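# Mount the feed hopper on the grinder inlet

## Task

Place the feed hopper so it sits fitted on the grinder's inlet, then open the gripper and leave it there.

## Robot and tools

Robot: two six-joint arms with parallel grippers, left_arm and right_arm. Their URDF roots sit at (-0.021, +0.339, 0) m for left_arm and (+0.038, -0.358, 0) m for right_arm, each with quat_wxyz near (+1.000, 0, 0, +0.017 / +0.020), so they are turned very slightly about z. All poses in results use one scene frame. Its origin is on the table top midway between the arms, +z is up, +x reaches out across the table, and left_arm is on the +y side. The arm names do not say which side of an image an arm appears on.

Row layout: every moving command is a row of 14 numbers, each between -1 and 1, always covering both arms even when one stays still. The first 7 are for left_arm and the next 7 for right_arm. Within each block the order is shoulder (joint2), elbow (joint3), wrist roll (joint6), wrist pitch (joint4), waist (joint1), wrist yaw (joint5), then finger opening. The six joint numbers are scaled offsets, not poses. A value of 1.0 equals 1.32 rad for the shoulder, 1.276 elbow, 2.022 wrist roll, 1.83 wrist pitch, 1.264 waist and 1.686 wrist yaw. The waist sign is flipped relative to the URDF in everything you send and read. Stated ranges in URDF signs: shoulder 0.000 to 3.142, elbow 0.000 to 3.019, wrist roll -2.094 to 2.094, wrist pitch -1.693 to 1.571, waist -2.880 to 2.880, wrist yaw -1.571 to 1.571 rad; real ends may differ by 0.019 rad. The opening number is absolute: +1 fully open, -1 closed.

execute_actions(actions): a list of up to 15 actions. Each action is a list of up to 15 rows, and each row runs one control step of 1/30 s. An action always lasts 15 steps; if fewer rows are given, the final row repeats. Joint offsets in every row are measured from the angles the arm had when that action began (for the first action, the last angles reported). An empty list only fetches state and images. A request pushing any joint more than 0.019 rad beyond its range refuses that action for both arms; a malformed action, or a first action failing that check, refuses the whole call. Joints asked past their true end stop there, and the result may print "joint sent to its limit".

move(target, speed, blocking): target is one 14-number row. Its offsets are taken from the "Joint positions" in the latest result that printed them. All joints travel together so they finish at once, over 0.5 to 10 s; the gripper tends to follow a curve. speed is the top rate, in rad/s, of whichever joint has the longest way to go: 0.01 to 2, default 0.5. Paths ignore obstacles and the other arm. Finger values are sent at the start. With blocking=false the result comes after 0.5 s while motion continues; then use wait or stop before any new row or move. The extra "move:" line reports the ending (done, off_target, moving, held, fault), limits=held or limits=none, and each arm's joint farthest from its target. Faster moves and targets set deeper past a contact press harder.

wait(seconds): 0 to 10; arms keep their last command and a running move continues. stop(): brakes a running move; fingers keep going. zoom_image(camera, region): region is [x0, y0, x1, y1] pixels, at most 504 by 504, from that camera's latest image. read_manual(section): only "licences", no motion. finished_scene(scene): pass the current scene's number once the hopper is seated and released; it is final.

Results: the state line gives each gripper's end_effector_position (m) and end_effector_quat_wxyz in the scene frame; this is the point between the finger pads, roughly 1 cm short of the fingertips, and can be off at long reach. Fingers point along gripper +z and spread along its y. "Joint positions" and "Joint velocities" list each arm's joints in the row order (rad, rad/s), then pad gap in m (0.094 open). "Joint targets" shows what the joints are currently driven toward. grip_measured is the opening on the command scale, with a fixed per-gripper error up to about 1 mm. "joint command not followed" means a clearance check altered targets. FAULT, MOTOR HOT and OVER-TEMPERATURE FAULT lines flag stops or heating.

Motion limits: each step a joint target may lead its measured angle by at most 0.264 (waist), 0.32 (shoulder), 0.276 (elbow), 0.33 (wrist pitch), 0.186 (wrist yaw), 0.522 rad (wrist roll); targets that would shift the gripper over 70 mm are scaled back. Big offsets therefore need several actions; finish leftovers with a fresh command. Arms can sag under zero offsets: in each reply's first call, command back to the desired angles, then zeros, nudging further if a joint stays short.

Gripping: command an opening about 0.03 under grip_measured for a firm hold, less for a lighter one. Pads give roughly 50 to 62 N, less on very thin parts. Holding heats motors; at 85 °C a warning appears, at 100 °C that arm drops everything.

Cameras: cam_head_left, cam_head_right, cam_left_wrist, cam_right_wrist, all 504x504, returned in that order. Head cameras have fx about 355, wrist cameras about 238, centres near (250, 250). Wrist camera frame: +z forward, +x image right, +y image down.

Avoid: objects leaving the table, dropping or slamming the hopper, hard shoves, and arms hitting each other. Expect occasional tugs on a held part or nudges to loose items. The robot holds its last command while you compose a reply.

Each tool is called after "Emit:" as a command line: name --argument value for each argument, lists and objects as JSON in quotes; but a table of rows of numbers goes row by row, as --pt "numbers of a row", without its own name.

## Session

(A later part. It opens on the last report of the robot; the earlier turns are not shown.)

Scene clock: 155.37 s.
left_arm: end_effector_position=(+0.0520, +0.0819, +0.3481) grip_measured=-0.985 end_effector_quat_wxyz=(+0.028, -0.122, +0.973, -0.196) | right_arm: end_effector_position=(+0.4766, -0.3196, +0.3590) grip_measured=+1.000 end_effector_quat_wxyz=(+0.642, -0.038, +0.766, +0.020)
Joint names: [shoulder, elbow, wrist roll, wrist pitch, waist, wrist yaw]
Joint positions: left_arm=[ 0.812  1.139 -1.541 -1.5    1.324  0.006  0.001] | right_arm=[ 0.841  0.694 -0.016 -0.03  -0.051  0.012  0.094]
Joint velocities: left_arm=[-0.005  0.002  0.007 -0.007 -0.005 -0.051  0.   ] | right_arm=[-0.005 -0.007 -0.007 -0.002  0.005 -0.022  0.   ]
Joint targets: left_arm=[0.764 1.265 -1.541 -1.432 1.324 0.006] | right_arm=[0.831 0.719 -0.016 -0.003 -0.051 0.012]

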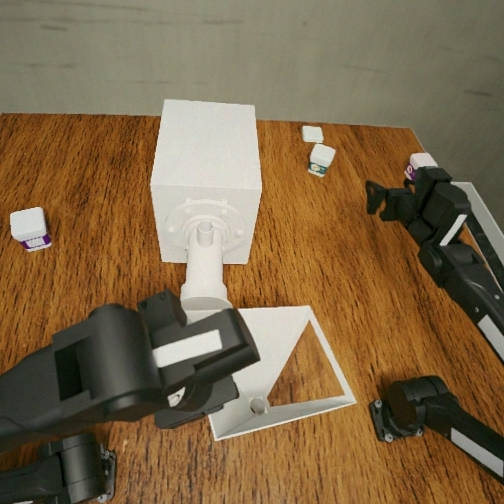

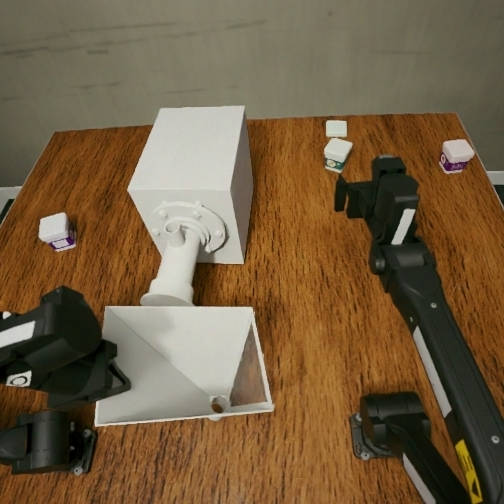

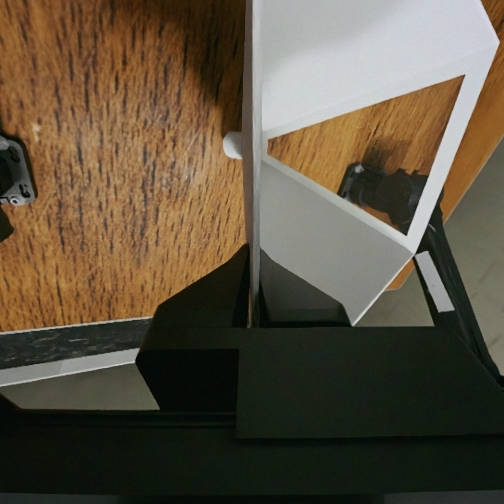

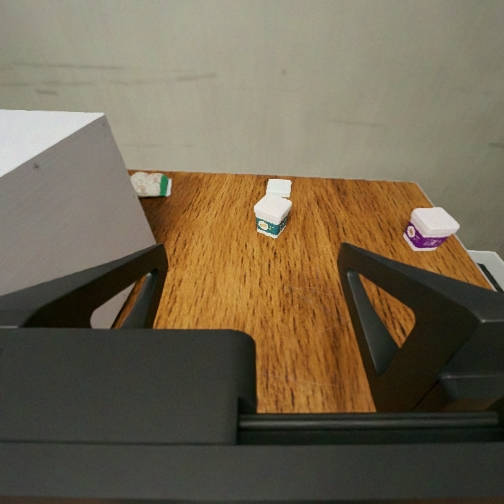

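Emit:
execute_actions --actions '[[[-0.15,0.06,0,-0.01,0,0,-1,0,-0.12,0,0.25,0,0,1]],[[-0.15,0.06,0,-0.01,0,0,-1,0,-0.12,0,0.25,0,0,1]],[[-0.15,0.06,0,0,0,0,-1,0,0.02,0,0,0,0,1]],[[-0.15,0.06,0,0,0,0,-1,0,0.02,0,0,0,0,1]],[[-0.15,0.06,0,0,0,0,-1,0,0.02,0,0,0,0,1]]]'

Emit:
execute_actions --actions '[[[0.03,0.2,0,0,0,0,-1,0,0.02,0,0,0,0,1]],[[0.03,0.2,0,0,0,0,-1,0,0.02,0,0,0,0,1]],[[-0.03,0.08,0,0,0,0,-1,0,0.02,0,0,0,0,1]]]'

Scene clock: 166.50 s.
left_arm: end_effector_position=(-0.0141, +0.3097, +0.4072) grip_measured=-0.984 end_effector_quat_wxyz=(+0.069, -0.110, +0.878, -0.461) | right_arm: end_effector_position=(+0.4264, -0.3242, +0.3698) grip_measured=+1.000 end_effector_quat_wxyz=(+0.822, -0.026, +0.569, +0.028)
Joint names: [shoulder, elbow, wrist roll, wrist pitch, waist, wrist yaw]
Joint positions: left_arm=[ 0.033  1.106 -1.542 -1.675  1.324  0.007  0.001] | right_arm=[ 0.839  0.365 -0.016  0.833 -0.051  0.012  0.094]
Joint velocities: left_arm=[ 0.19  -0.017 -0.066  0.002  0.005  0.037  0.001] | right_arm=[-0.024 -0.012 -0.007  0.002 -0.005  0.066  0.   ]
Joint targets: left_arm=[0.036 1.195 -1.541 -1.669 1.324 0.006] | right_arm=[0.839 0.391 -0.016 0.833 -0.051 0.012]
This call's list of actions stopped before action 4 (actions count from 0): row 1 of 1 would take left_arm's shoulder more than 0.019 radians past the lower end of its range (0.000 radians). Give that joint a number nearer 0 in that row, or first move the joint away from that end. The list ran up to there; action 4 and any after it were not run and use none of the scene's actions.

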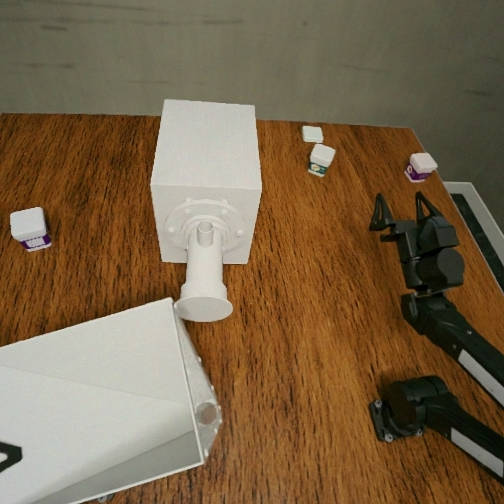

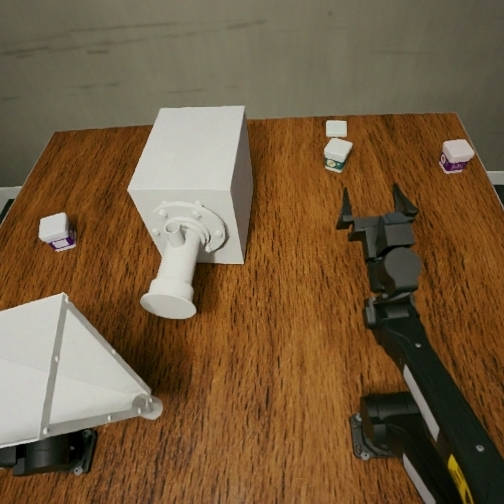

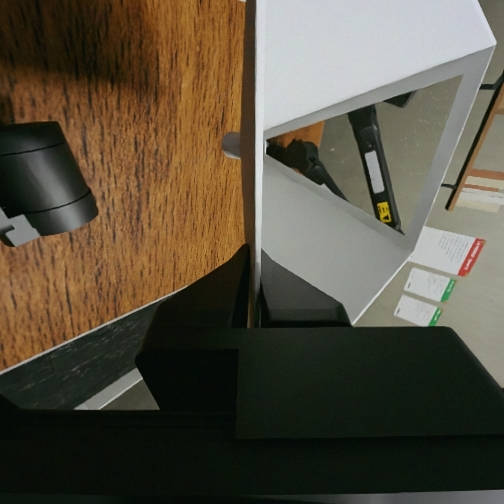

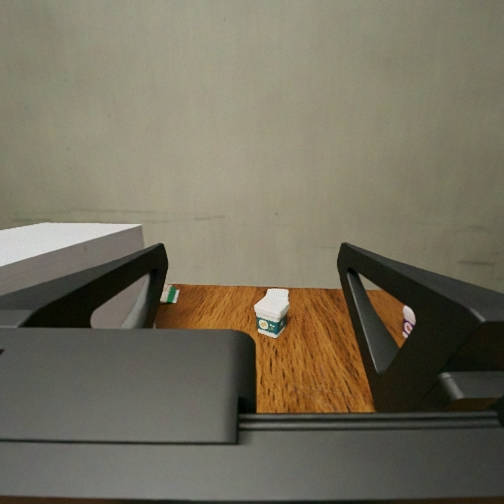

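Scene clock: 168.00 s.
left_arm: end_effector_position=(-0.0270, +0.3538, +0.5293) grip_measured=-0.983 end_effector_quat_wxyz=(+0.083, -0.104, +0.818, -0.560) | right_arm: end_effector_position=(+0.4264, -0.3242, +0.3698) grip_measured=+1.000 end_effector_quat_wxyz=(+0.822, -0.026, +0.569, +0.028)
Joint names: [shoulder, elbow, wrist roll, wrist pitch, waist, wrist yaw]
Joint positions: left_arm=[ 0.135  1.443 -1.548 -1.675  1.324  0.008  0.001] | right_arm=[ 0.839  0.365 -0.016  0.833 -0.051  0.012  0.094]
Joint velocities: left_arm=[-0.005  0.002 -0.051  0.007  0.005  0.066  0.   ] | right_arm=[ 0.005  0.007 -0.007  0.017 -0.005  0.037  0.   ]
Joint targets: left_arm=[0.110 1.543 -1.547 -1.675 1.324 0.008] | right_arm=[0.839 0.391 -0.016 0.833 -0.051 0.012]

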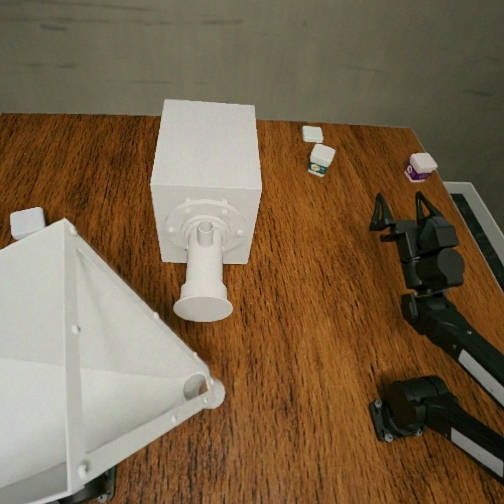

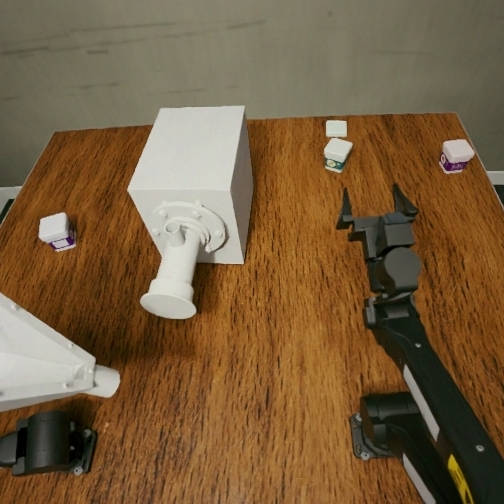

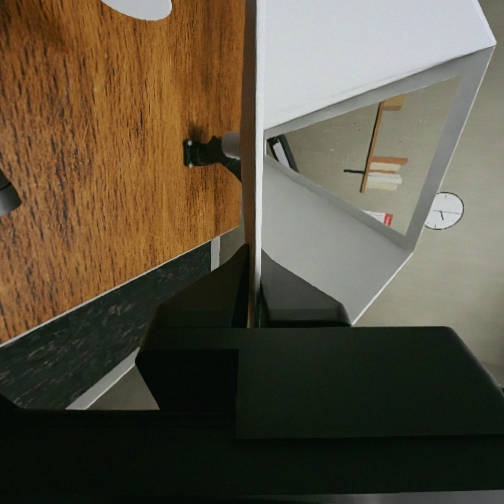

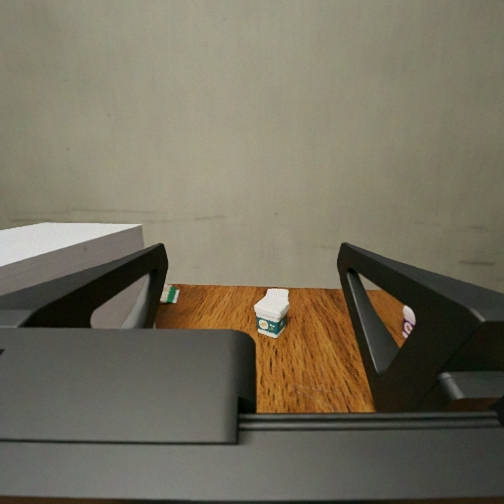

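Works. Swing waist now while close in, then extend.

Emit:
execute_actions --actions '[[[0.06,0.15,0,0,-0.15,0,-1,0,0.02,0,0,0,0,1]],[[0.06,0.15,0,0,-0.15,0,-1,0,0.02,0,0,0,0,1]],[[0.06,0.15,0,0,-0.15,0,-1,0,0.02,0,0,-0.15,0,1]],[[0.06,0.15,0,0,-0.13,0,-1,0,0.02,0,0,-0.17,0,1]],[[0.06,0.07,0,0.07,0,0,-1,0,0.02,0,0,-0.17,0,1]],[[0.05,0.07,0,0.07,0,0,-1,0,0.02,0,0,-0.15,0,1]],[[-0.03,0.07,0,0.05,0,0,-1,0,0.02,0,0,0,0,1]]]'

Scene clock: 178.57 s.
left_arm: end_effector_position=(+0.1466, +0.2381, +0.6798) grip_measured=-0.984 end_effector_quat_wxyz=(+0.238, -0.437, +0.747, -0.441) | right_arm: end_effector_position=(+0.2694, -0.0440, +0.3698) grip_measured=+1.000 end_effector_quat_wxyz=(+0.737, -0.261, +0.506, +0.365)
Joint names: [shoulder, elbow, wrist roll, wrist pitch, waist, wrist yaw]
Joint positions: left_arm=[ 0.836  1.963 -1.593 -1.647  0.557  0.021  0.001] | right_arm=[ 0.839  0.365 -0.016  0.833 -0.897  0.002  0.094]
Joint velocities: left_arm=[-0.015 -0.007  0.022  0.002  0.015  0.007  0.001] | right_arm=[-0.015 -0.007 -0.037 -0.012  0.015  0.051  0.   ]
Joint targets: left_arm=[0.795 2.052 -1.591 -1.556 0.557 0.021] | right_arm=[0.839 0.391 -0.016 0.833 -0.897 0.002]

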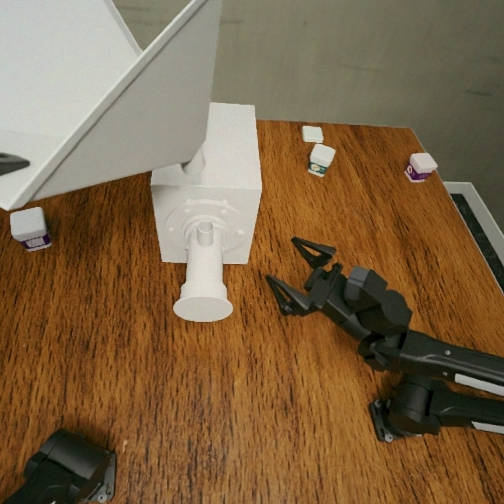

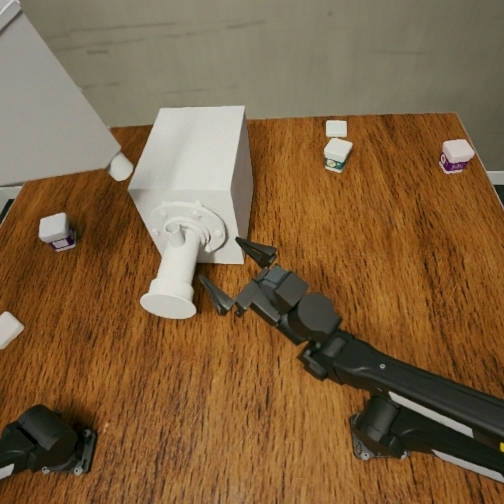

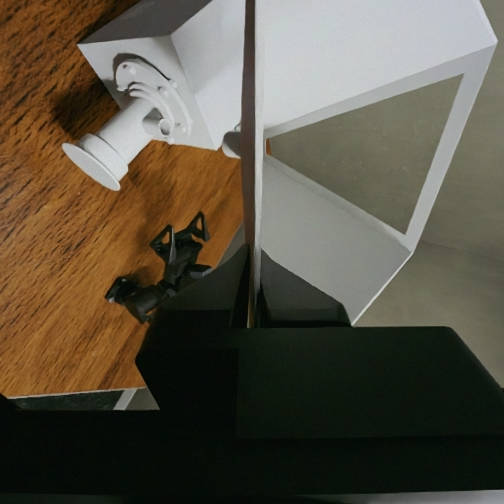

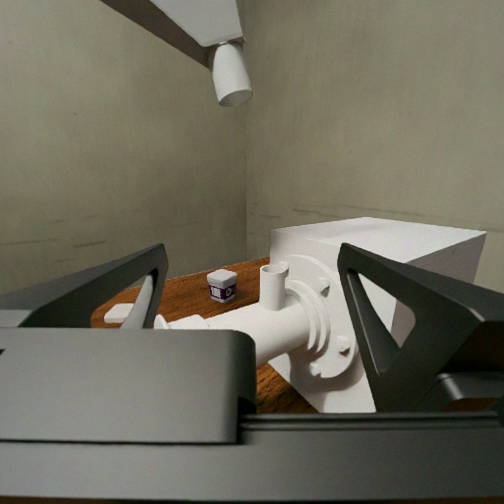

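Emit:
execute_actions --actions '[[[-0.005,0,0.02,0.075,0.03,-0.03,-1,0,0.02,0,0,0,0,1]],[[-0.005,0,0.01,0.075,0.03,-0.03,-1,0,0.02,0,0,0,0,1]],[[-0.01,0,0.01,0.075,0,0,-1,0,0.02,0,0,0,0,1]],[[-0.037,0.07,0.01,0.05,0,0,-1,0,0.02,0,0,0,0,1]]]'

Scene clock: 188.40 s.
left_arm: end_effector_position=(+0.2572, +0.1712, +0.5762) grip_measured=-0.984 end_effector_quat_wxyz=(+0.206, -0.452, +0.809, -0.315) | right_arm: end_effector_position=(+0.2694, -0.0440, +0.3698) grip_measured=+1.000 end_effector_quat_wxyz=(+0.737, -0.261, +0.506, +0.365)
Joint names: [shoulder, elbow, wrist roll, wrist pitch, waist, wrist yaw]
Joint positions: left_arm=[ 1.012  1.779 -1.569 -1.567  0.613 -0.067  0.001] | right_arm=[ 0.839  0.365 -0.016  0.833 -0.897  0.002  0.094]
Joint velocities: left_arm=[-0.005  0.012 -0.022  0.002 -0.005  0.007 -0.001] | right_arm=[-0.005  0.022 -0.022  0.007 -0.015 -0.007  0.   ]
Joint targets: left_arm=[0.962 1.868 -1.551 -1.476 0.613 -0.071] | right_arm=[0.839 0.391 -0.016 0.833 -0.897 0.002]

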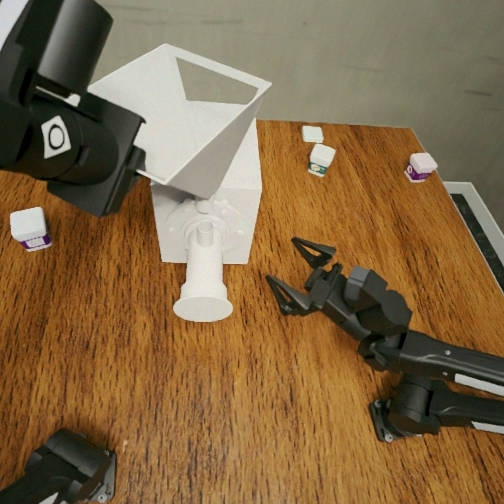

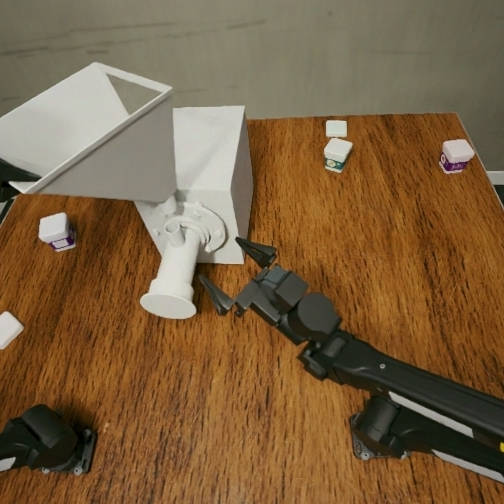

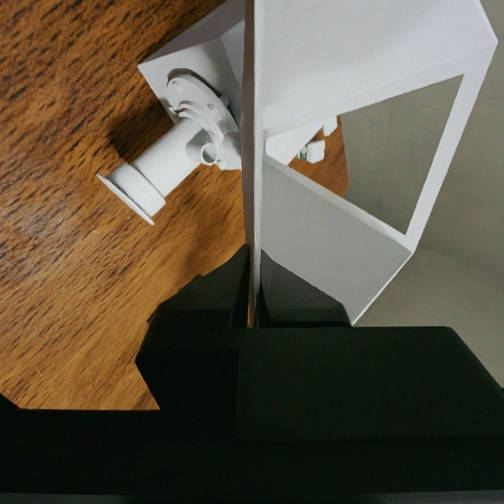

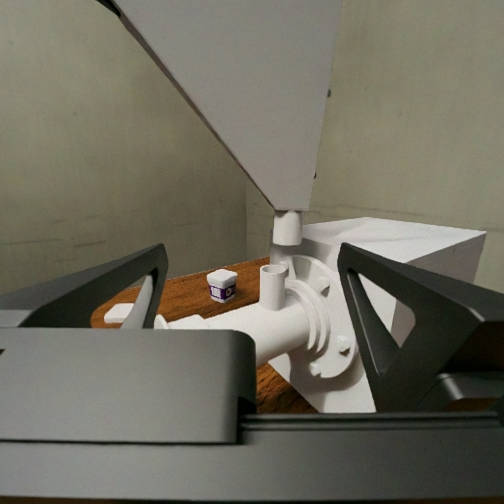

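Emit:
execute_actions --actions '[[[-0.085,0.03,0.005,0.05,0.03,0,-1,0,0.02,0,0,0,0,1]],[[-0.075,0.02,0.005,0.07,0.025,0,-1,0,0.02,0,0,0,0,1]],[[-0.045,0.03,0.005,0.05,0,0,-1,0,0.02,0,0,0,0,1]]]'

Emit:
zoom_image --camera "cam_right_wrist" --region '[215,200,335,320]'

Emit:
zoom_image --camera "cam_left_wrist" --region '[170,100,260,190]'

Scene clock: 198.60 s.
left_arm: end_effector_position=(+0.2187, +0.1727, +0.5756) grip_measured=-0.984 end_effector_quat_wxyz=(+0.201, -0.421, +0.814, -0.345) | right_arm: end_effector_position=(+0.2694, -0.0440, +0.3698) grip_measured=+1.000 end_effector_quat_wxyz=(+0.737, -0.261, +0.506, +0.365)
Joint names: [shoulder, elbow, wrist roll, wrist pitch, waist, wrist yaw]
Joint positions: left_arm=[ 0.912  1.703 -1.569 -1.542  0.671 -0.051  0.001] | right_arm=[ 0.839  0.365 -0.016  0.833 -0.897  0.002  0.094]
Joint velocities: left_arm=[-0.015  0.007 -0.007 -0.002  0.015 -0.022 -0.   ] | right_arm=[-0.015 -0.012  0.037  0.012  0.005  0.022  0.   ]
Joint targets: left_arm=[0.854 1.761 -1.559 -1.451 0.671 -0.053] | right_arm=[0.839 0.391 -0.016 0.833 -0.897 0.002]

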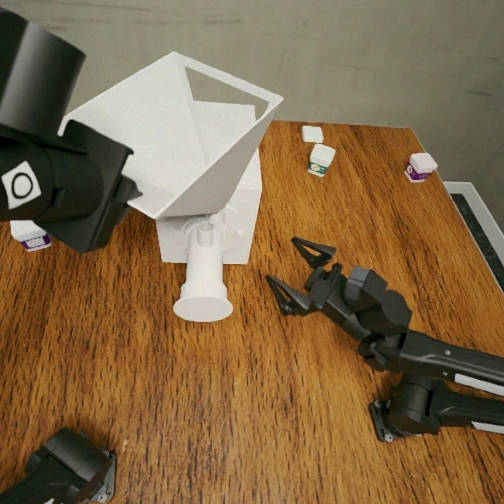

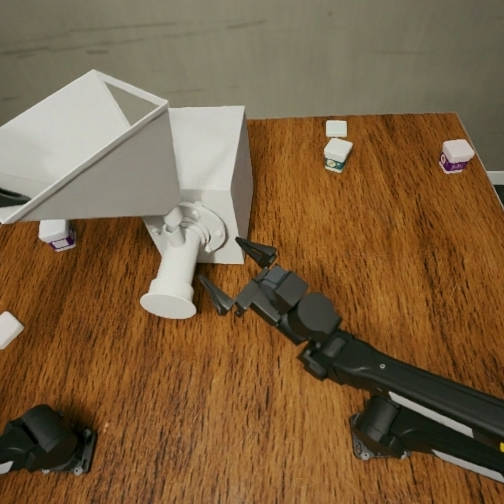

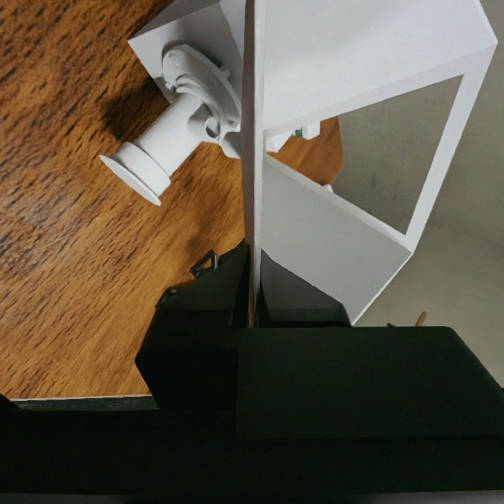

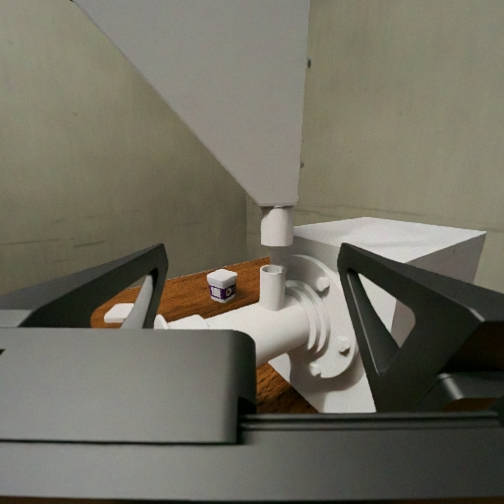

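Region (215, 200, 335, 320) of cam_right_wrist's 504x504 image, scaled by 4.200, with more detail than that image has.

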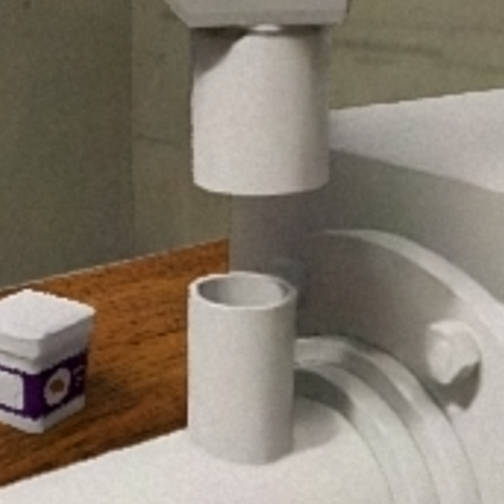

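Region (170, 100, 260, 190) of cam_left_wrist's 504x504 image, scaled by 5.600, with more detail than that image has.

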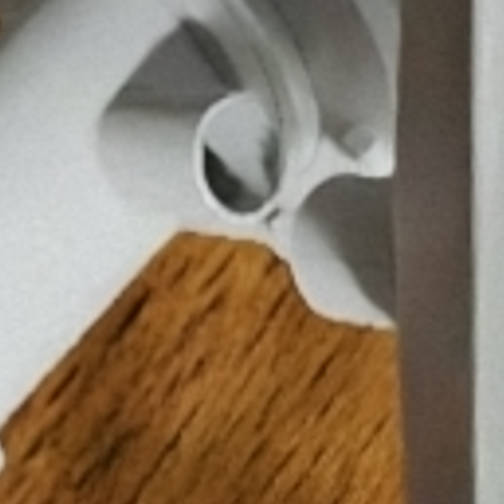

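Emit:
execute_actions --actions '[[[-0.05,0.022,0.005,0.05,-0.022,-0.016,-1,0,0.02,0,0,0,0,1]],[[-0.047,0.028,0.005,0.062,0,-0.006,-1,0,0.02,0,0,0,0,1]]]'

Emit:
zoom_image --camera "cam_right_wrist" --region '[215,200,335,320]'

Emit:
zoom_image --camera "cam_left_wrist" --region '[170,100,260,190]'

Scene clock: 209.10 s.
left_arm: end_effector_position=(+0.2264, +0.1799, +0.5576) grip_measured=-0.984 end_effector_quat_wxyz=(+0.208, -0.436, +0.813, -0.326) | right_arm: end_effector_position=(+0.2694, -0.0440, +0.3698) grip_measured=+1.000 end_effector_quat_wxyz=(+0.737, -0.261, +0.506, +0.365)
Joint names: [shoulder, elbow, wrist roll, wrist pitch, waist, wrist yaw]
Joint positions: left_arm=[ 0.901  1.652 -1.568 -1.53   0.649 -0.074  0.001] | right_arm=[ 0.839  0.365 -0.016  0.833 -0.897  0.002  0.094]
Joint velocities: left_arm=[ 0.005  0.012  0.022  0.012 -0.005  0.066 -0.   ] | right_arm=[ 0.015 -0.022  0.066  0.007  0.005  0.037  0.   ]
Joint targets: left_arm=[0.843 1.709 -1.558 -1.427 0.649 -0.083] | right_arm=[0.839 0.391 -0.016 0.833 -0.897 0.002]

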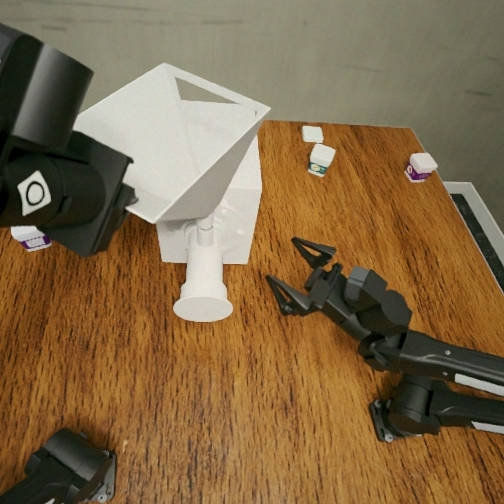

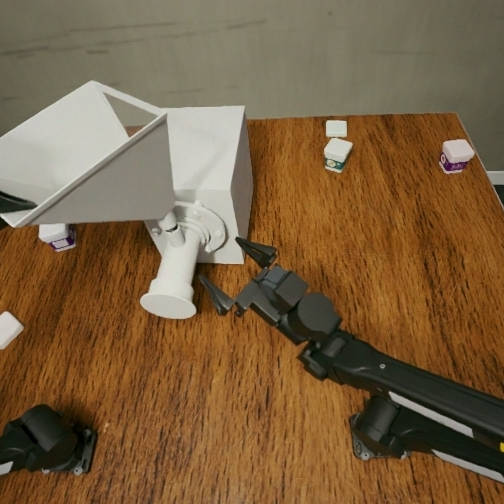

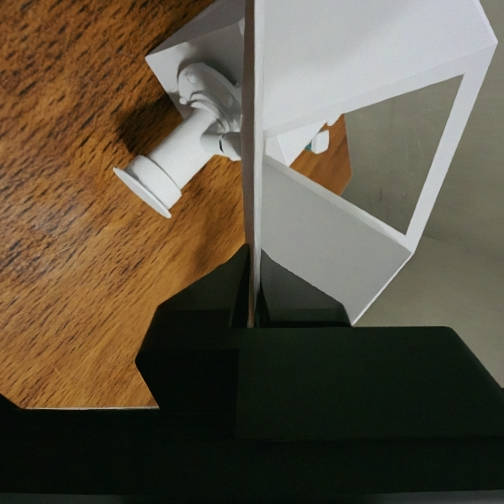

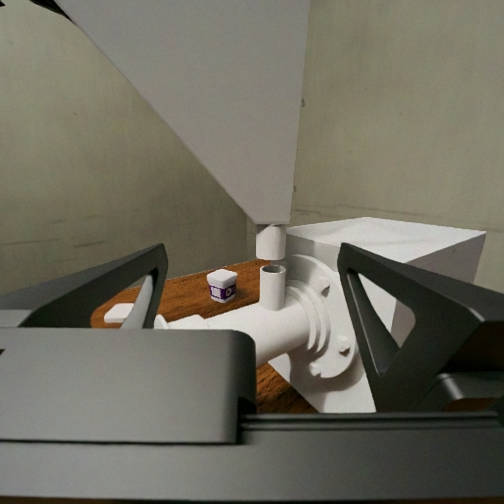

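Region (215, 200, 335, 320) of cam_right_wrist's 504x504 image, scaled by 4.200, with more detail than that image has.

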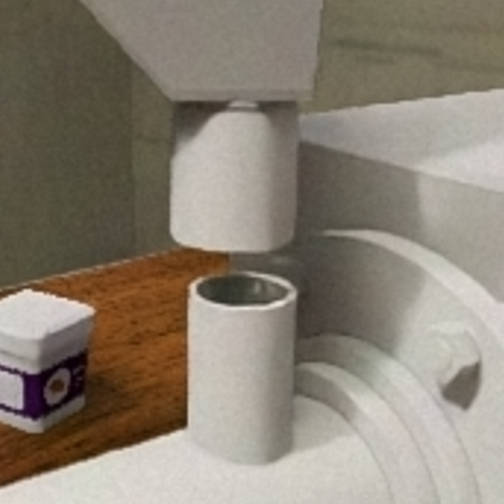

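Region (170, 100, 260, 190) of cam_left_wrist's 504x504 image, scaled by 5.600, with more detail than that image has.

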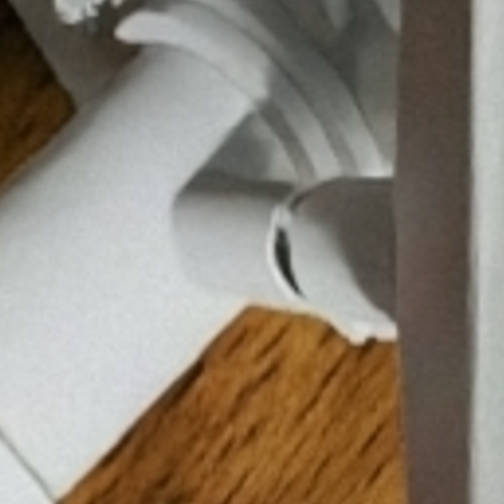

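Emit:
execute_actions --actions '[[[-0.04,0.021,0.005,0.067,0.017,0,-1,0,0.02,0,0,0,0,1]]]'

Emit:
zoom_image --camera "cam_right_wrist" --region '[215,200,335,320]'

Emit:
zoom_image --camera "cam_left_wrist" --region '[170,100,260,190]'

Scene clock: 216.13 s.
left_arm: end_effector_position=(+0.2284, +0.1725, +0.5467) grip_measured=-0.984 end_effector_quat_wxyz=(+0.201, -0.430, +0.818, -0.325) | right_arm: end_effector_position=(+0.2694, -0.0440, +0.3698) grip_measured=+1.000 end_effector_quat_wxyz=(+0.737, -0.261, +0.506, +0.365)
Joint names: [shoulder, elbow, wrist roll, wrist pitch, waist, wrist yaw]
Joint positions: left_arm=[ 0.9    1.619 -1.568 -1.508  0.662 -0.068  0.001] | right_arm=[ 0.839  0.365 -0.016  0.833 -0.897  0.002  0.094]
Joint velocities: left_arm=[-0.015 -0.012 -0.007 -0.012  0.024 -0.007 -0.001] | right_arm=[-0.015  0.012 -0.037 -0.002  0.015 -0.066  0.   ]
Joint targets: left_arm=[0.849 1.678 -1.558 -1.407 0.671 -0.074] | right_arm=[0.839 0.391 -0.016 0.833 -0.897 0.002]

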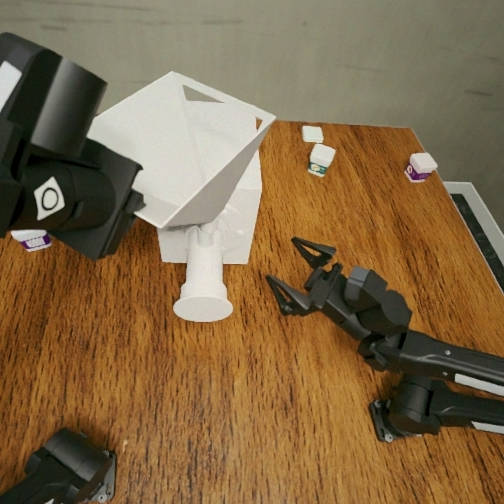

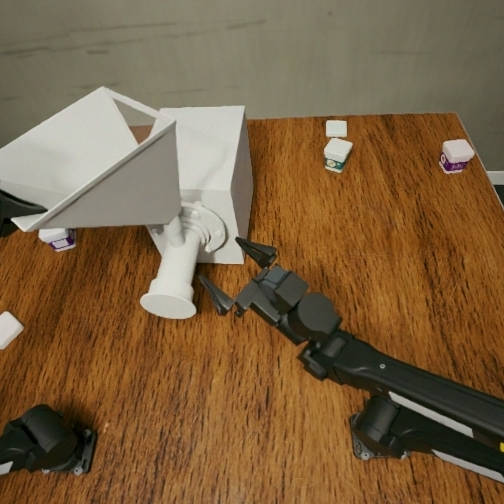

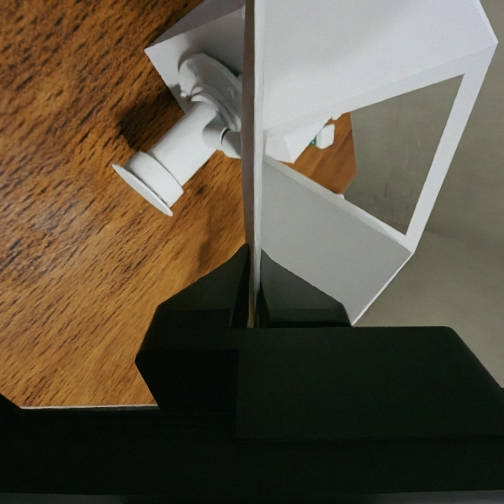

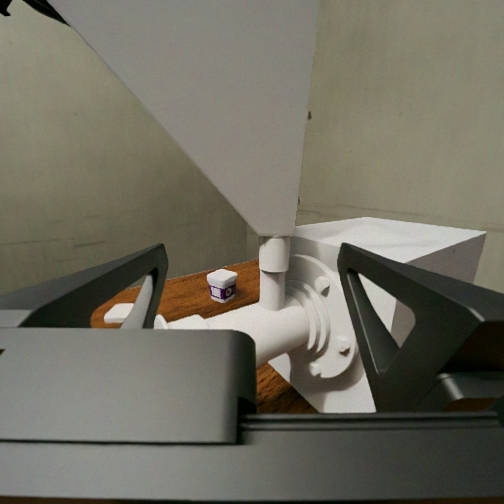

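Region (215, 200, 335, 320) of cam_right_wrist's 504x504 image, scaled by 4.200, with more detail than that image has.

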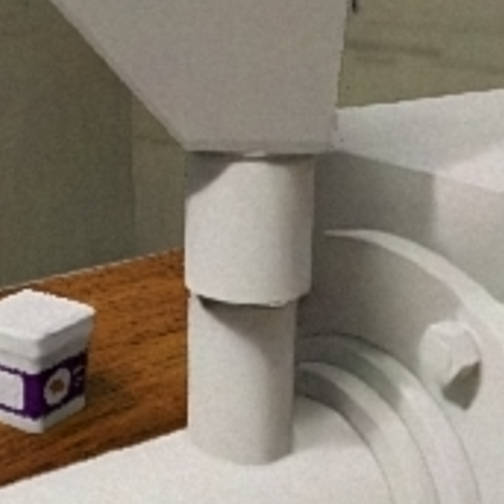

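Region (170, 100, 260, 190) of cam_left_wrist's 504x504 image, scaled by 5.600, with more detail than that image has.

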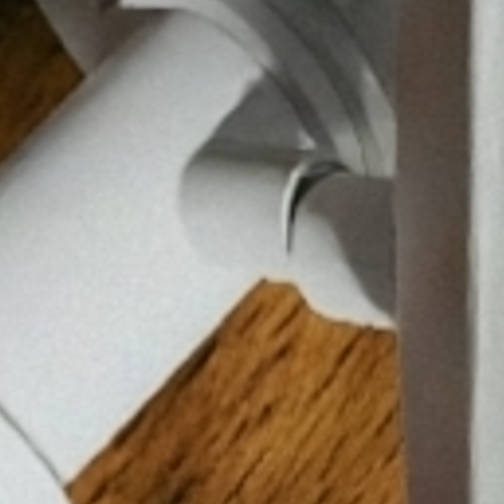

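Left ~3 mm via yaw, then elbow down.

Emit:
execute_actions --actions '[[[-0.042,0.045,0.005,0.05,0,-0.0095,-1,0,0.02,0,0,0,0,1]],[[-0.042,0.033,0.005,0.05,0,-0.004,-1,0,0.02,0,0,0,0,1]]]'

Emit:
zoom_image --camera "cam_right_wrist" --region '[215,200,335,320]'

Emit:
zoom_image --camera "cam_left_wrist" --region '[170,100,260,190]'

Scene clock: 222.83 s.
left_arm: end_effector_position=(+0.2296, +0.1733, +0.5423) grip_measured=-0.984 end_effector_quat_wxyz=(+0.203, -0.432, +0.819, -0.319) | right_arm: end_effector_position=(+0.2694, -0.0440, +0.3698) grip_measured=+1.000 end_effector_quat_wxyz=(+0.737, -0.261, +0.506, +0.365)
Joint names: [shoulder, elbow, wrist roll, wrist pitch, waist, wrist yaw]
Joint positions: left_arm=[ 0.899  1.609 -1.568 -1.508  0.662 -0.076  0.001] | right_arm=[ 0.839  0.365 -0.016  0.833 -0.897  0.002  0.094]
Joint velocities: left_arm=[-0.005  0.012 -0.11   0.002 -0.005  0.066  0.001] | right_arm=[-0.024 -0.007  0.037 -0.012 -0.005 -0.007  0.   ]
Joint targets: left_arm=[0.844 1.661 -1.558 -1.417 0.662 -0.082] | right_arm=[0.839 0.391 -0.016 0.833 -0.897 0.002]

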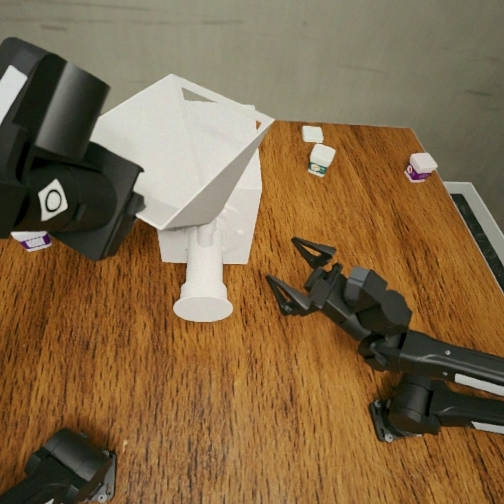

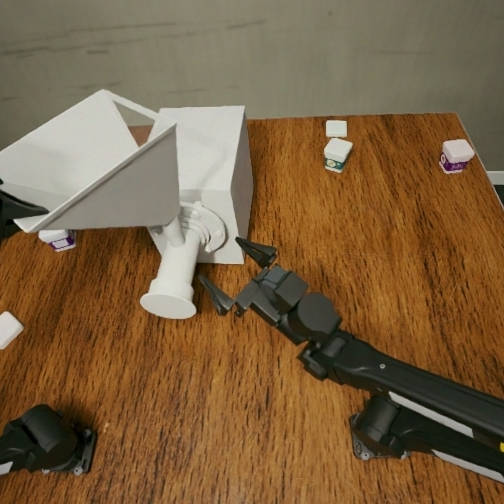

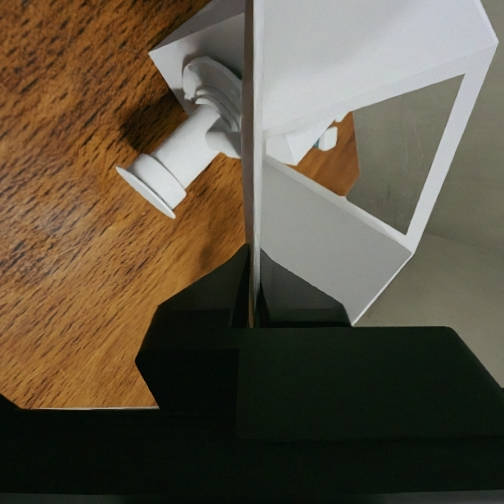

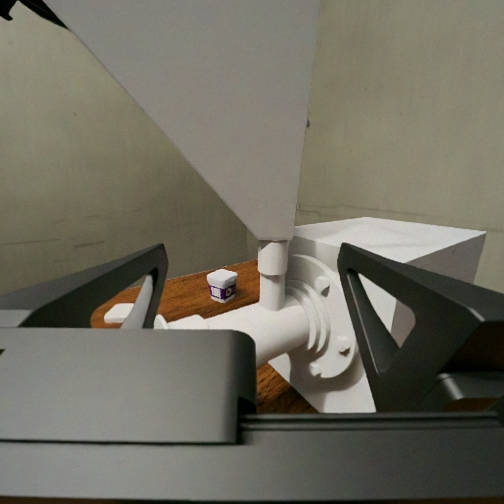

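Region (215, 200, 335, 320) of cam_right_wrist's 504x504 image, scaled by 4.200, with more detail than that image has.

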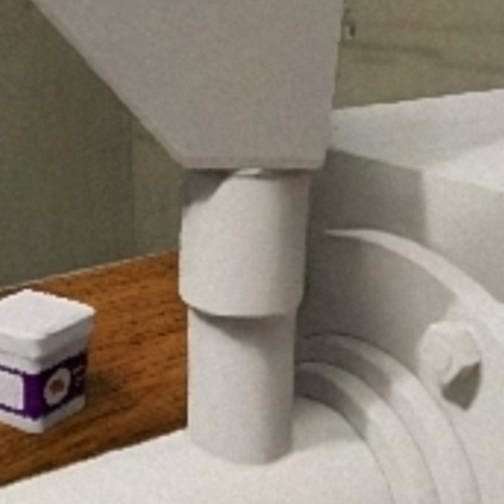

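Region (170, 100, 260, 190) of cam_left_wrist's 504x504 image, scaled by 5.600, with more detail than that image has.

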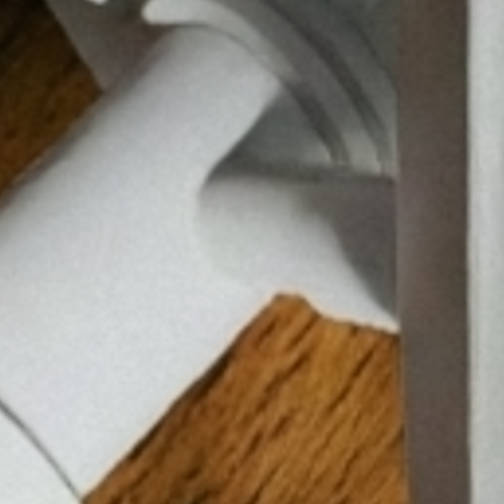

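Slide a bit further left.

Emit:
execute_actions --actions '[[[-0.04,0.035,0.005,0.053,-0.005,-0.014,-1,0,0.02,0,0,0,0,1]],[[-0.04,0.033,0.005,0.055,-0.003,-0.008,-1,0,0.02,0,0,0,0,1]]]'

Emit:
zoom_image --camera "cam_right_wrist" --region '[215,200,335,320]'

Emit:
zoom_image --camera "cam_left_wrist" --region '[170,100,260,190]'

Scene clock: 232.90 s.
left_arm: end_effector_position=(+0.2332, +0.1728, +0.5349) grip_measured=-0.984 end_effector_quat_wxyz=(+0.205, -0.435, +0.819, -0.313) | right_arm: end_effector_position=(+0.2694, -0.0440, +0.3698) grip_measured=+1.000 end_effector_quat_wxyz=(+0.737, -0.261, +0.506, +0.365)
Joint names: [shoulder, elbow, wrist roll, wrist pitch, waist, wrist yaw]
Joint positions: left_arm=[ 0.899  1.589 -1.568 -1.498  0.662 -0.086  0.001] | right_arm=[ 0.839  0.365 -0.016  0.833 -0.897  0.002  0.094]
Joint velocities: left_arm=[-0.005 -0.002 -0.022 -0.007  0.005  0.051 -0.   ] | right_arm=[ 0.005  0.007 -0.022  0.002  0.015 -0.037  0.   ]
Joint targets: left_arm=[0.847 1.643 -1.558 -1.403 0.658 -0.099] | right_arm=[0.839 0.391 -0.016 0.833 -0.897 0.002]

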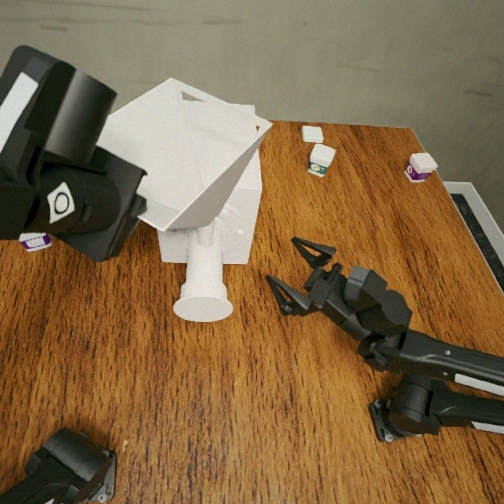

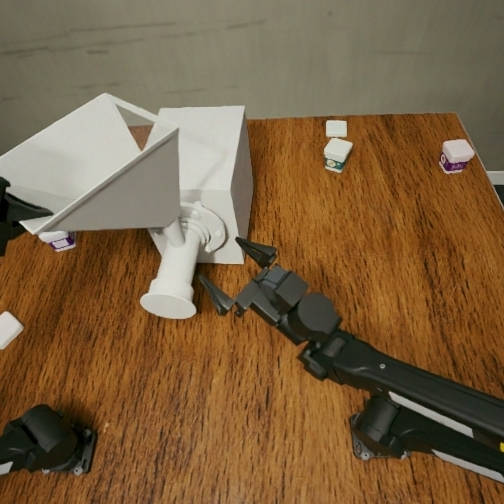

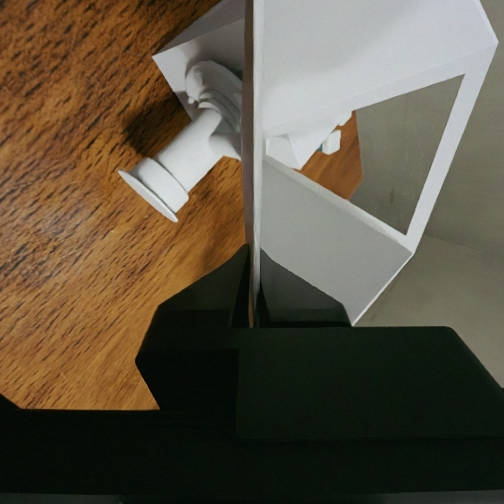

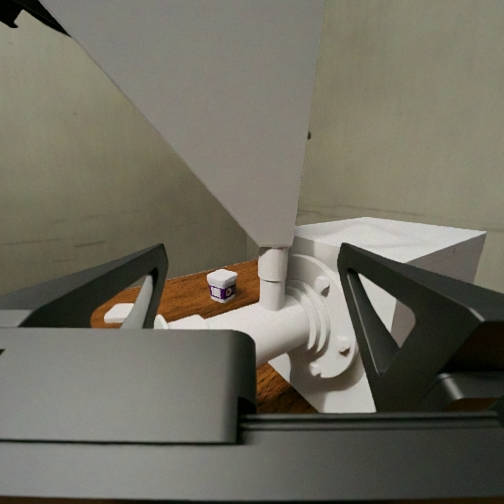

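Region (215, 200, 335, 320) of cam_right_wrist's 504x504 image, scaled by 4.200, with more detail than that image has.

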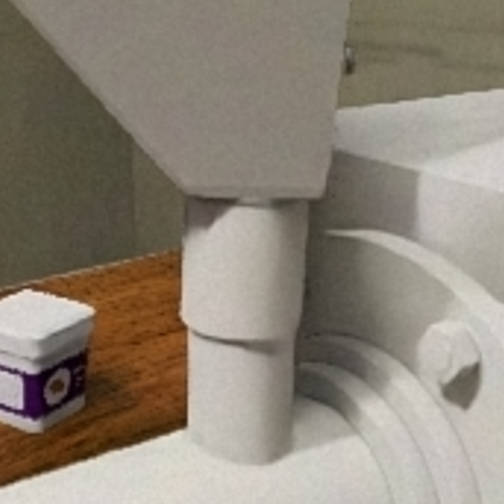

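Region (170, 100, 260, 190) of cam_left_wrist's 504x504 image, scaled by 5.600, with more detail than that image has.

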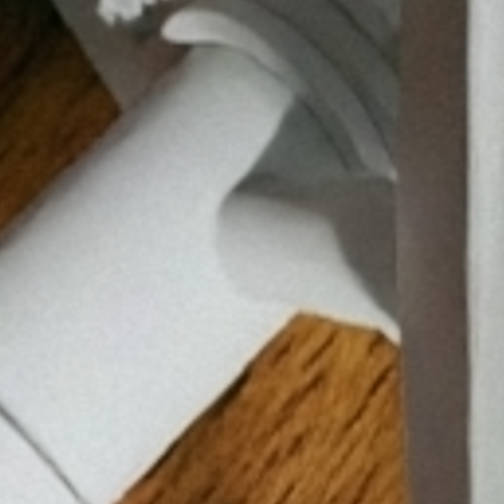

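Engaged; descend while straightening.

Emit:
execute_actions --actions '[[[-0.066,0.013,0,0.068,0,-0.003,-1,0,0.02,0,0,0,0,1]],[[-0.066,0.013,0,0.068,0,-0.003,-1,0,0.02,0,0,0,0,1]],[[-0.06,0.013,0,0.067,0,-0.003,-1,0,0.02,0,0,0,0,1]],[[-0.056,0.013,0,0.067,0,-0.003,-1,0,0.02,0,0,0,0,1]],[[-0.054,0.015,0,0.065,0,-0.003,-1,0,0.02,0,0,0,0,1]]]'

Emit:
zoom_image --camera "cam_right_wrist" --region '[215,200,335,320]'

Scene clock: 245.40 s.
left_arm: end_effector_position=(+0.2280, +0.1762, +0.4894) grip_measured=-0.984 end_effector_quat_wxyz=(+0.209, -0.433, +0.814, -0.325) | right_arm: end_effector_position=(+0.2694, -0.0440, +0.3698) grip_measured=+1.000 end_effector_quat_wxyz=(+0.737, -0.261, +0.506, +0.365)
Joint names: [shoulder, elbow, wrist roll, wrist pitch, waist, wrist yaw]
Joint positions: left_arm=[ 0.798  1.389 -1.57  -1.372  0.662 -0.084  0.001] | right_arm=[ 0.839  0.365 -0.016  0.833 -0.897  0.002  0.094]
Joint velocities: left_arm=[-0.015  0.002  0.022 -0.002  0.024 -0.037  0.   ] | right_arm=[-0.005 -0.012  0.007  0.007  0.005  0.007  0.   ]
Joint targets: left_arm=[0.741 1.448 -1.569 -1.276 0.662 -0.089] | right_arm=[0.839 0.391 -0.016 0.833 -0.897 0.002]

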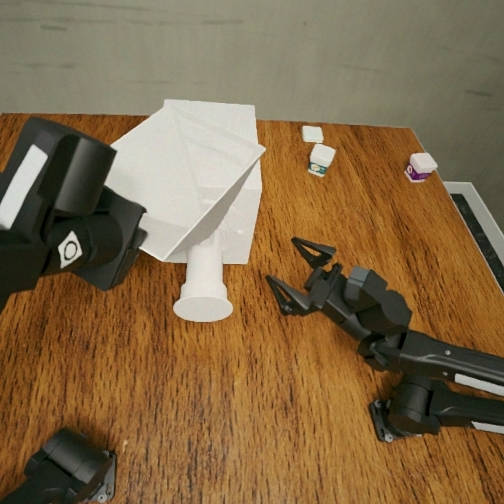

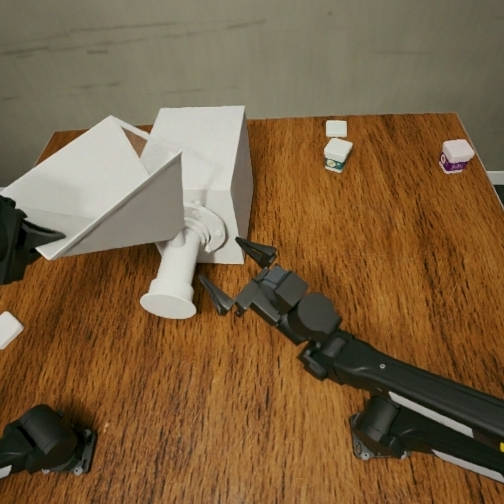

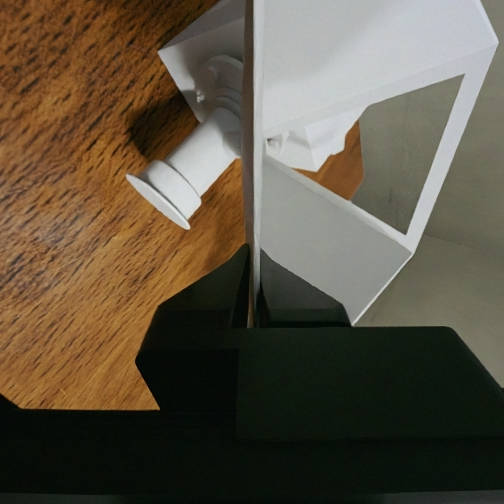

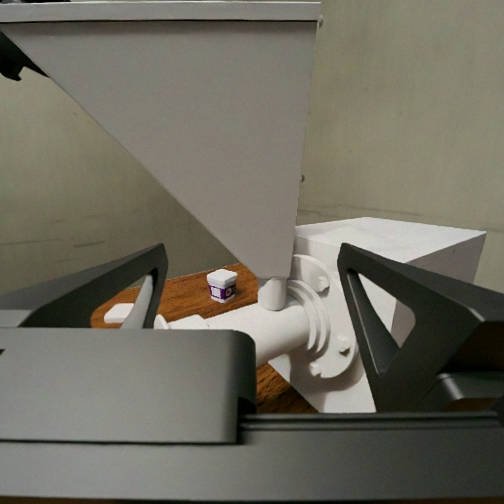

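Region (215, 200, 335, 320) of cam_right_wrist's 504x504 image, scaled by 4.200, with more detail than that image has.

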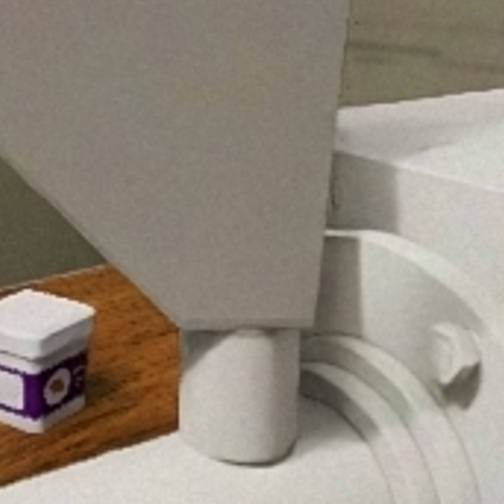

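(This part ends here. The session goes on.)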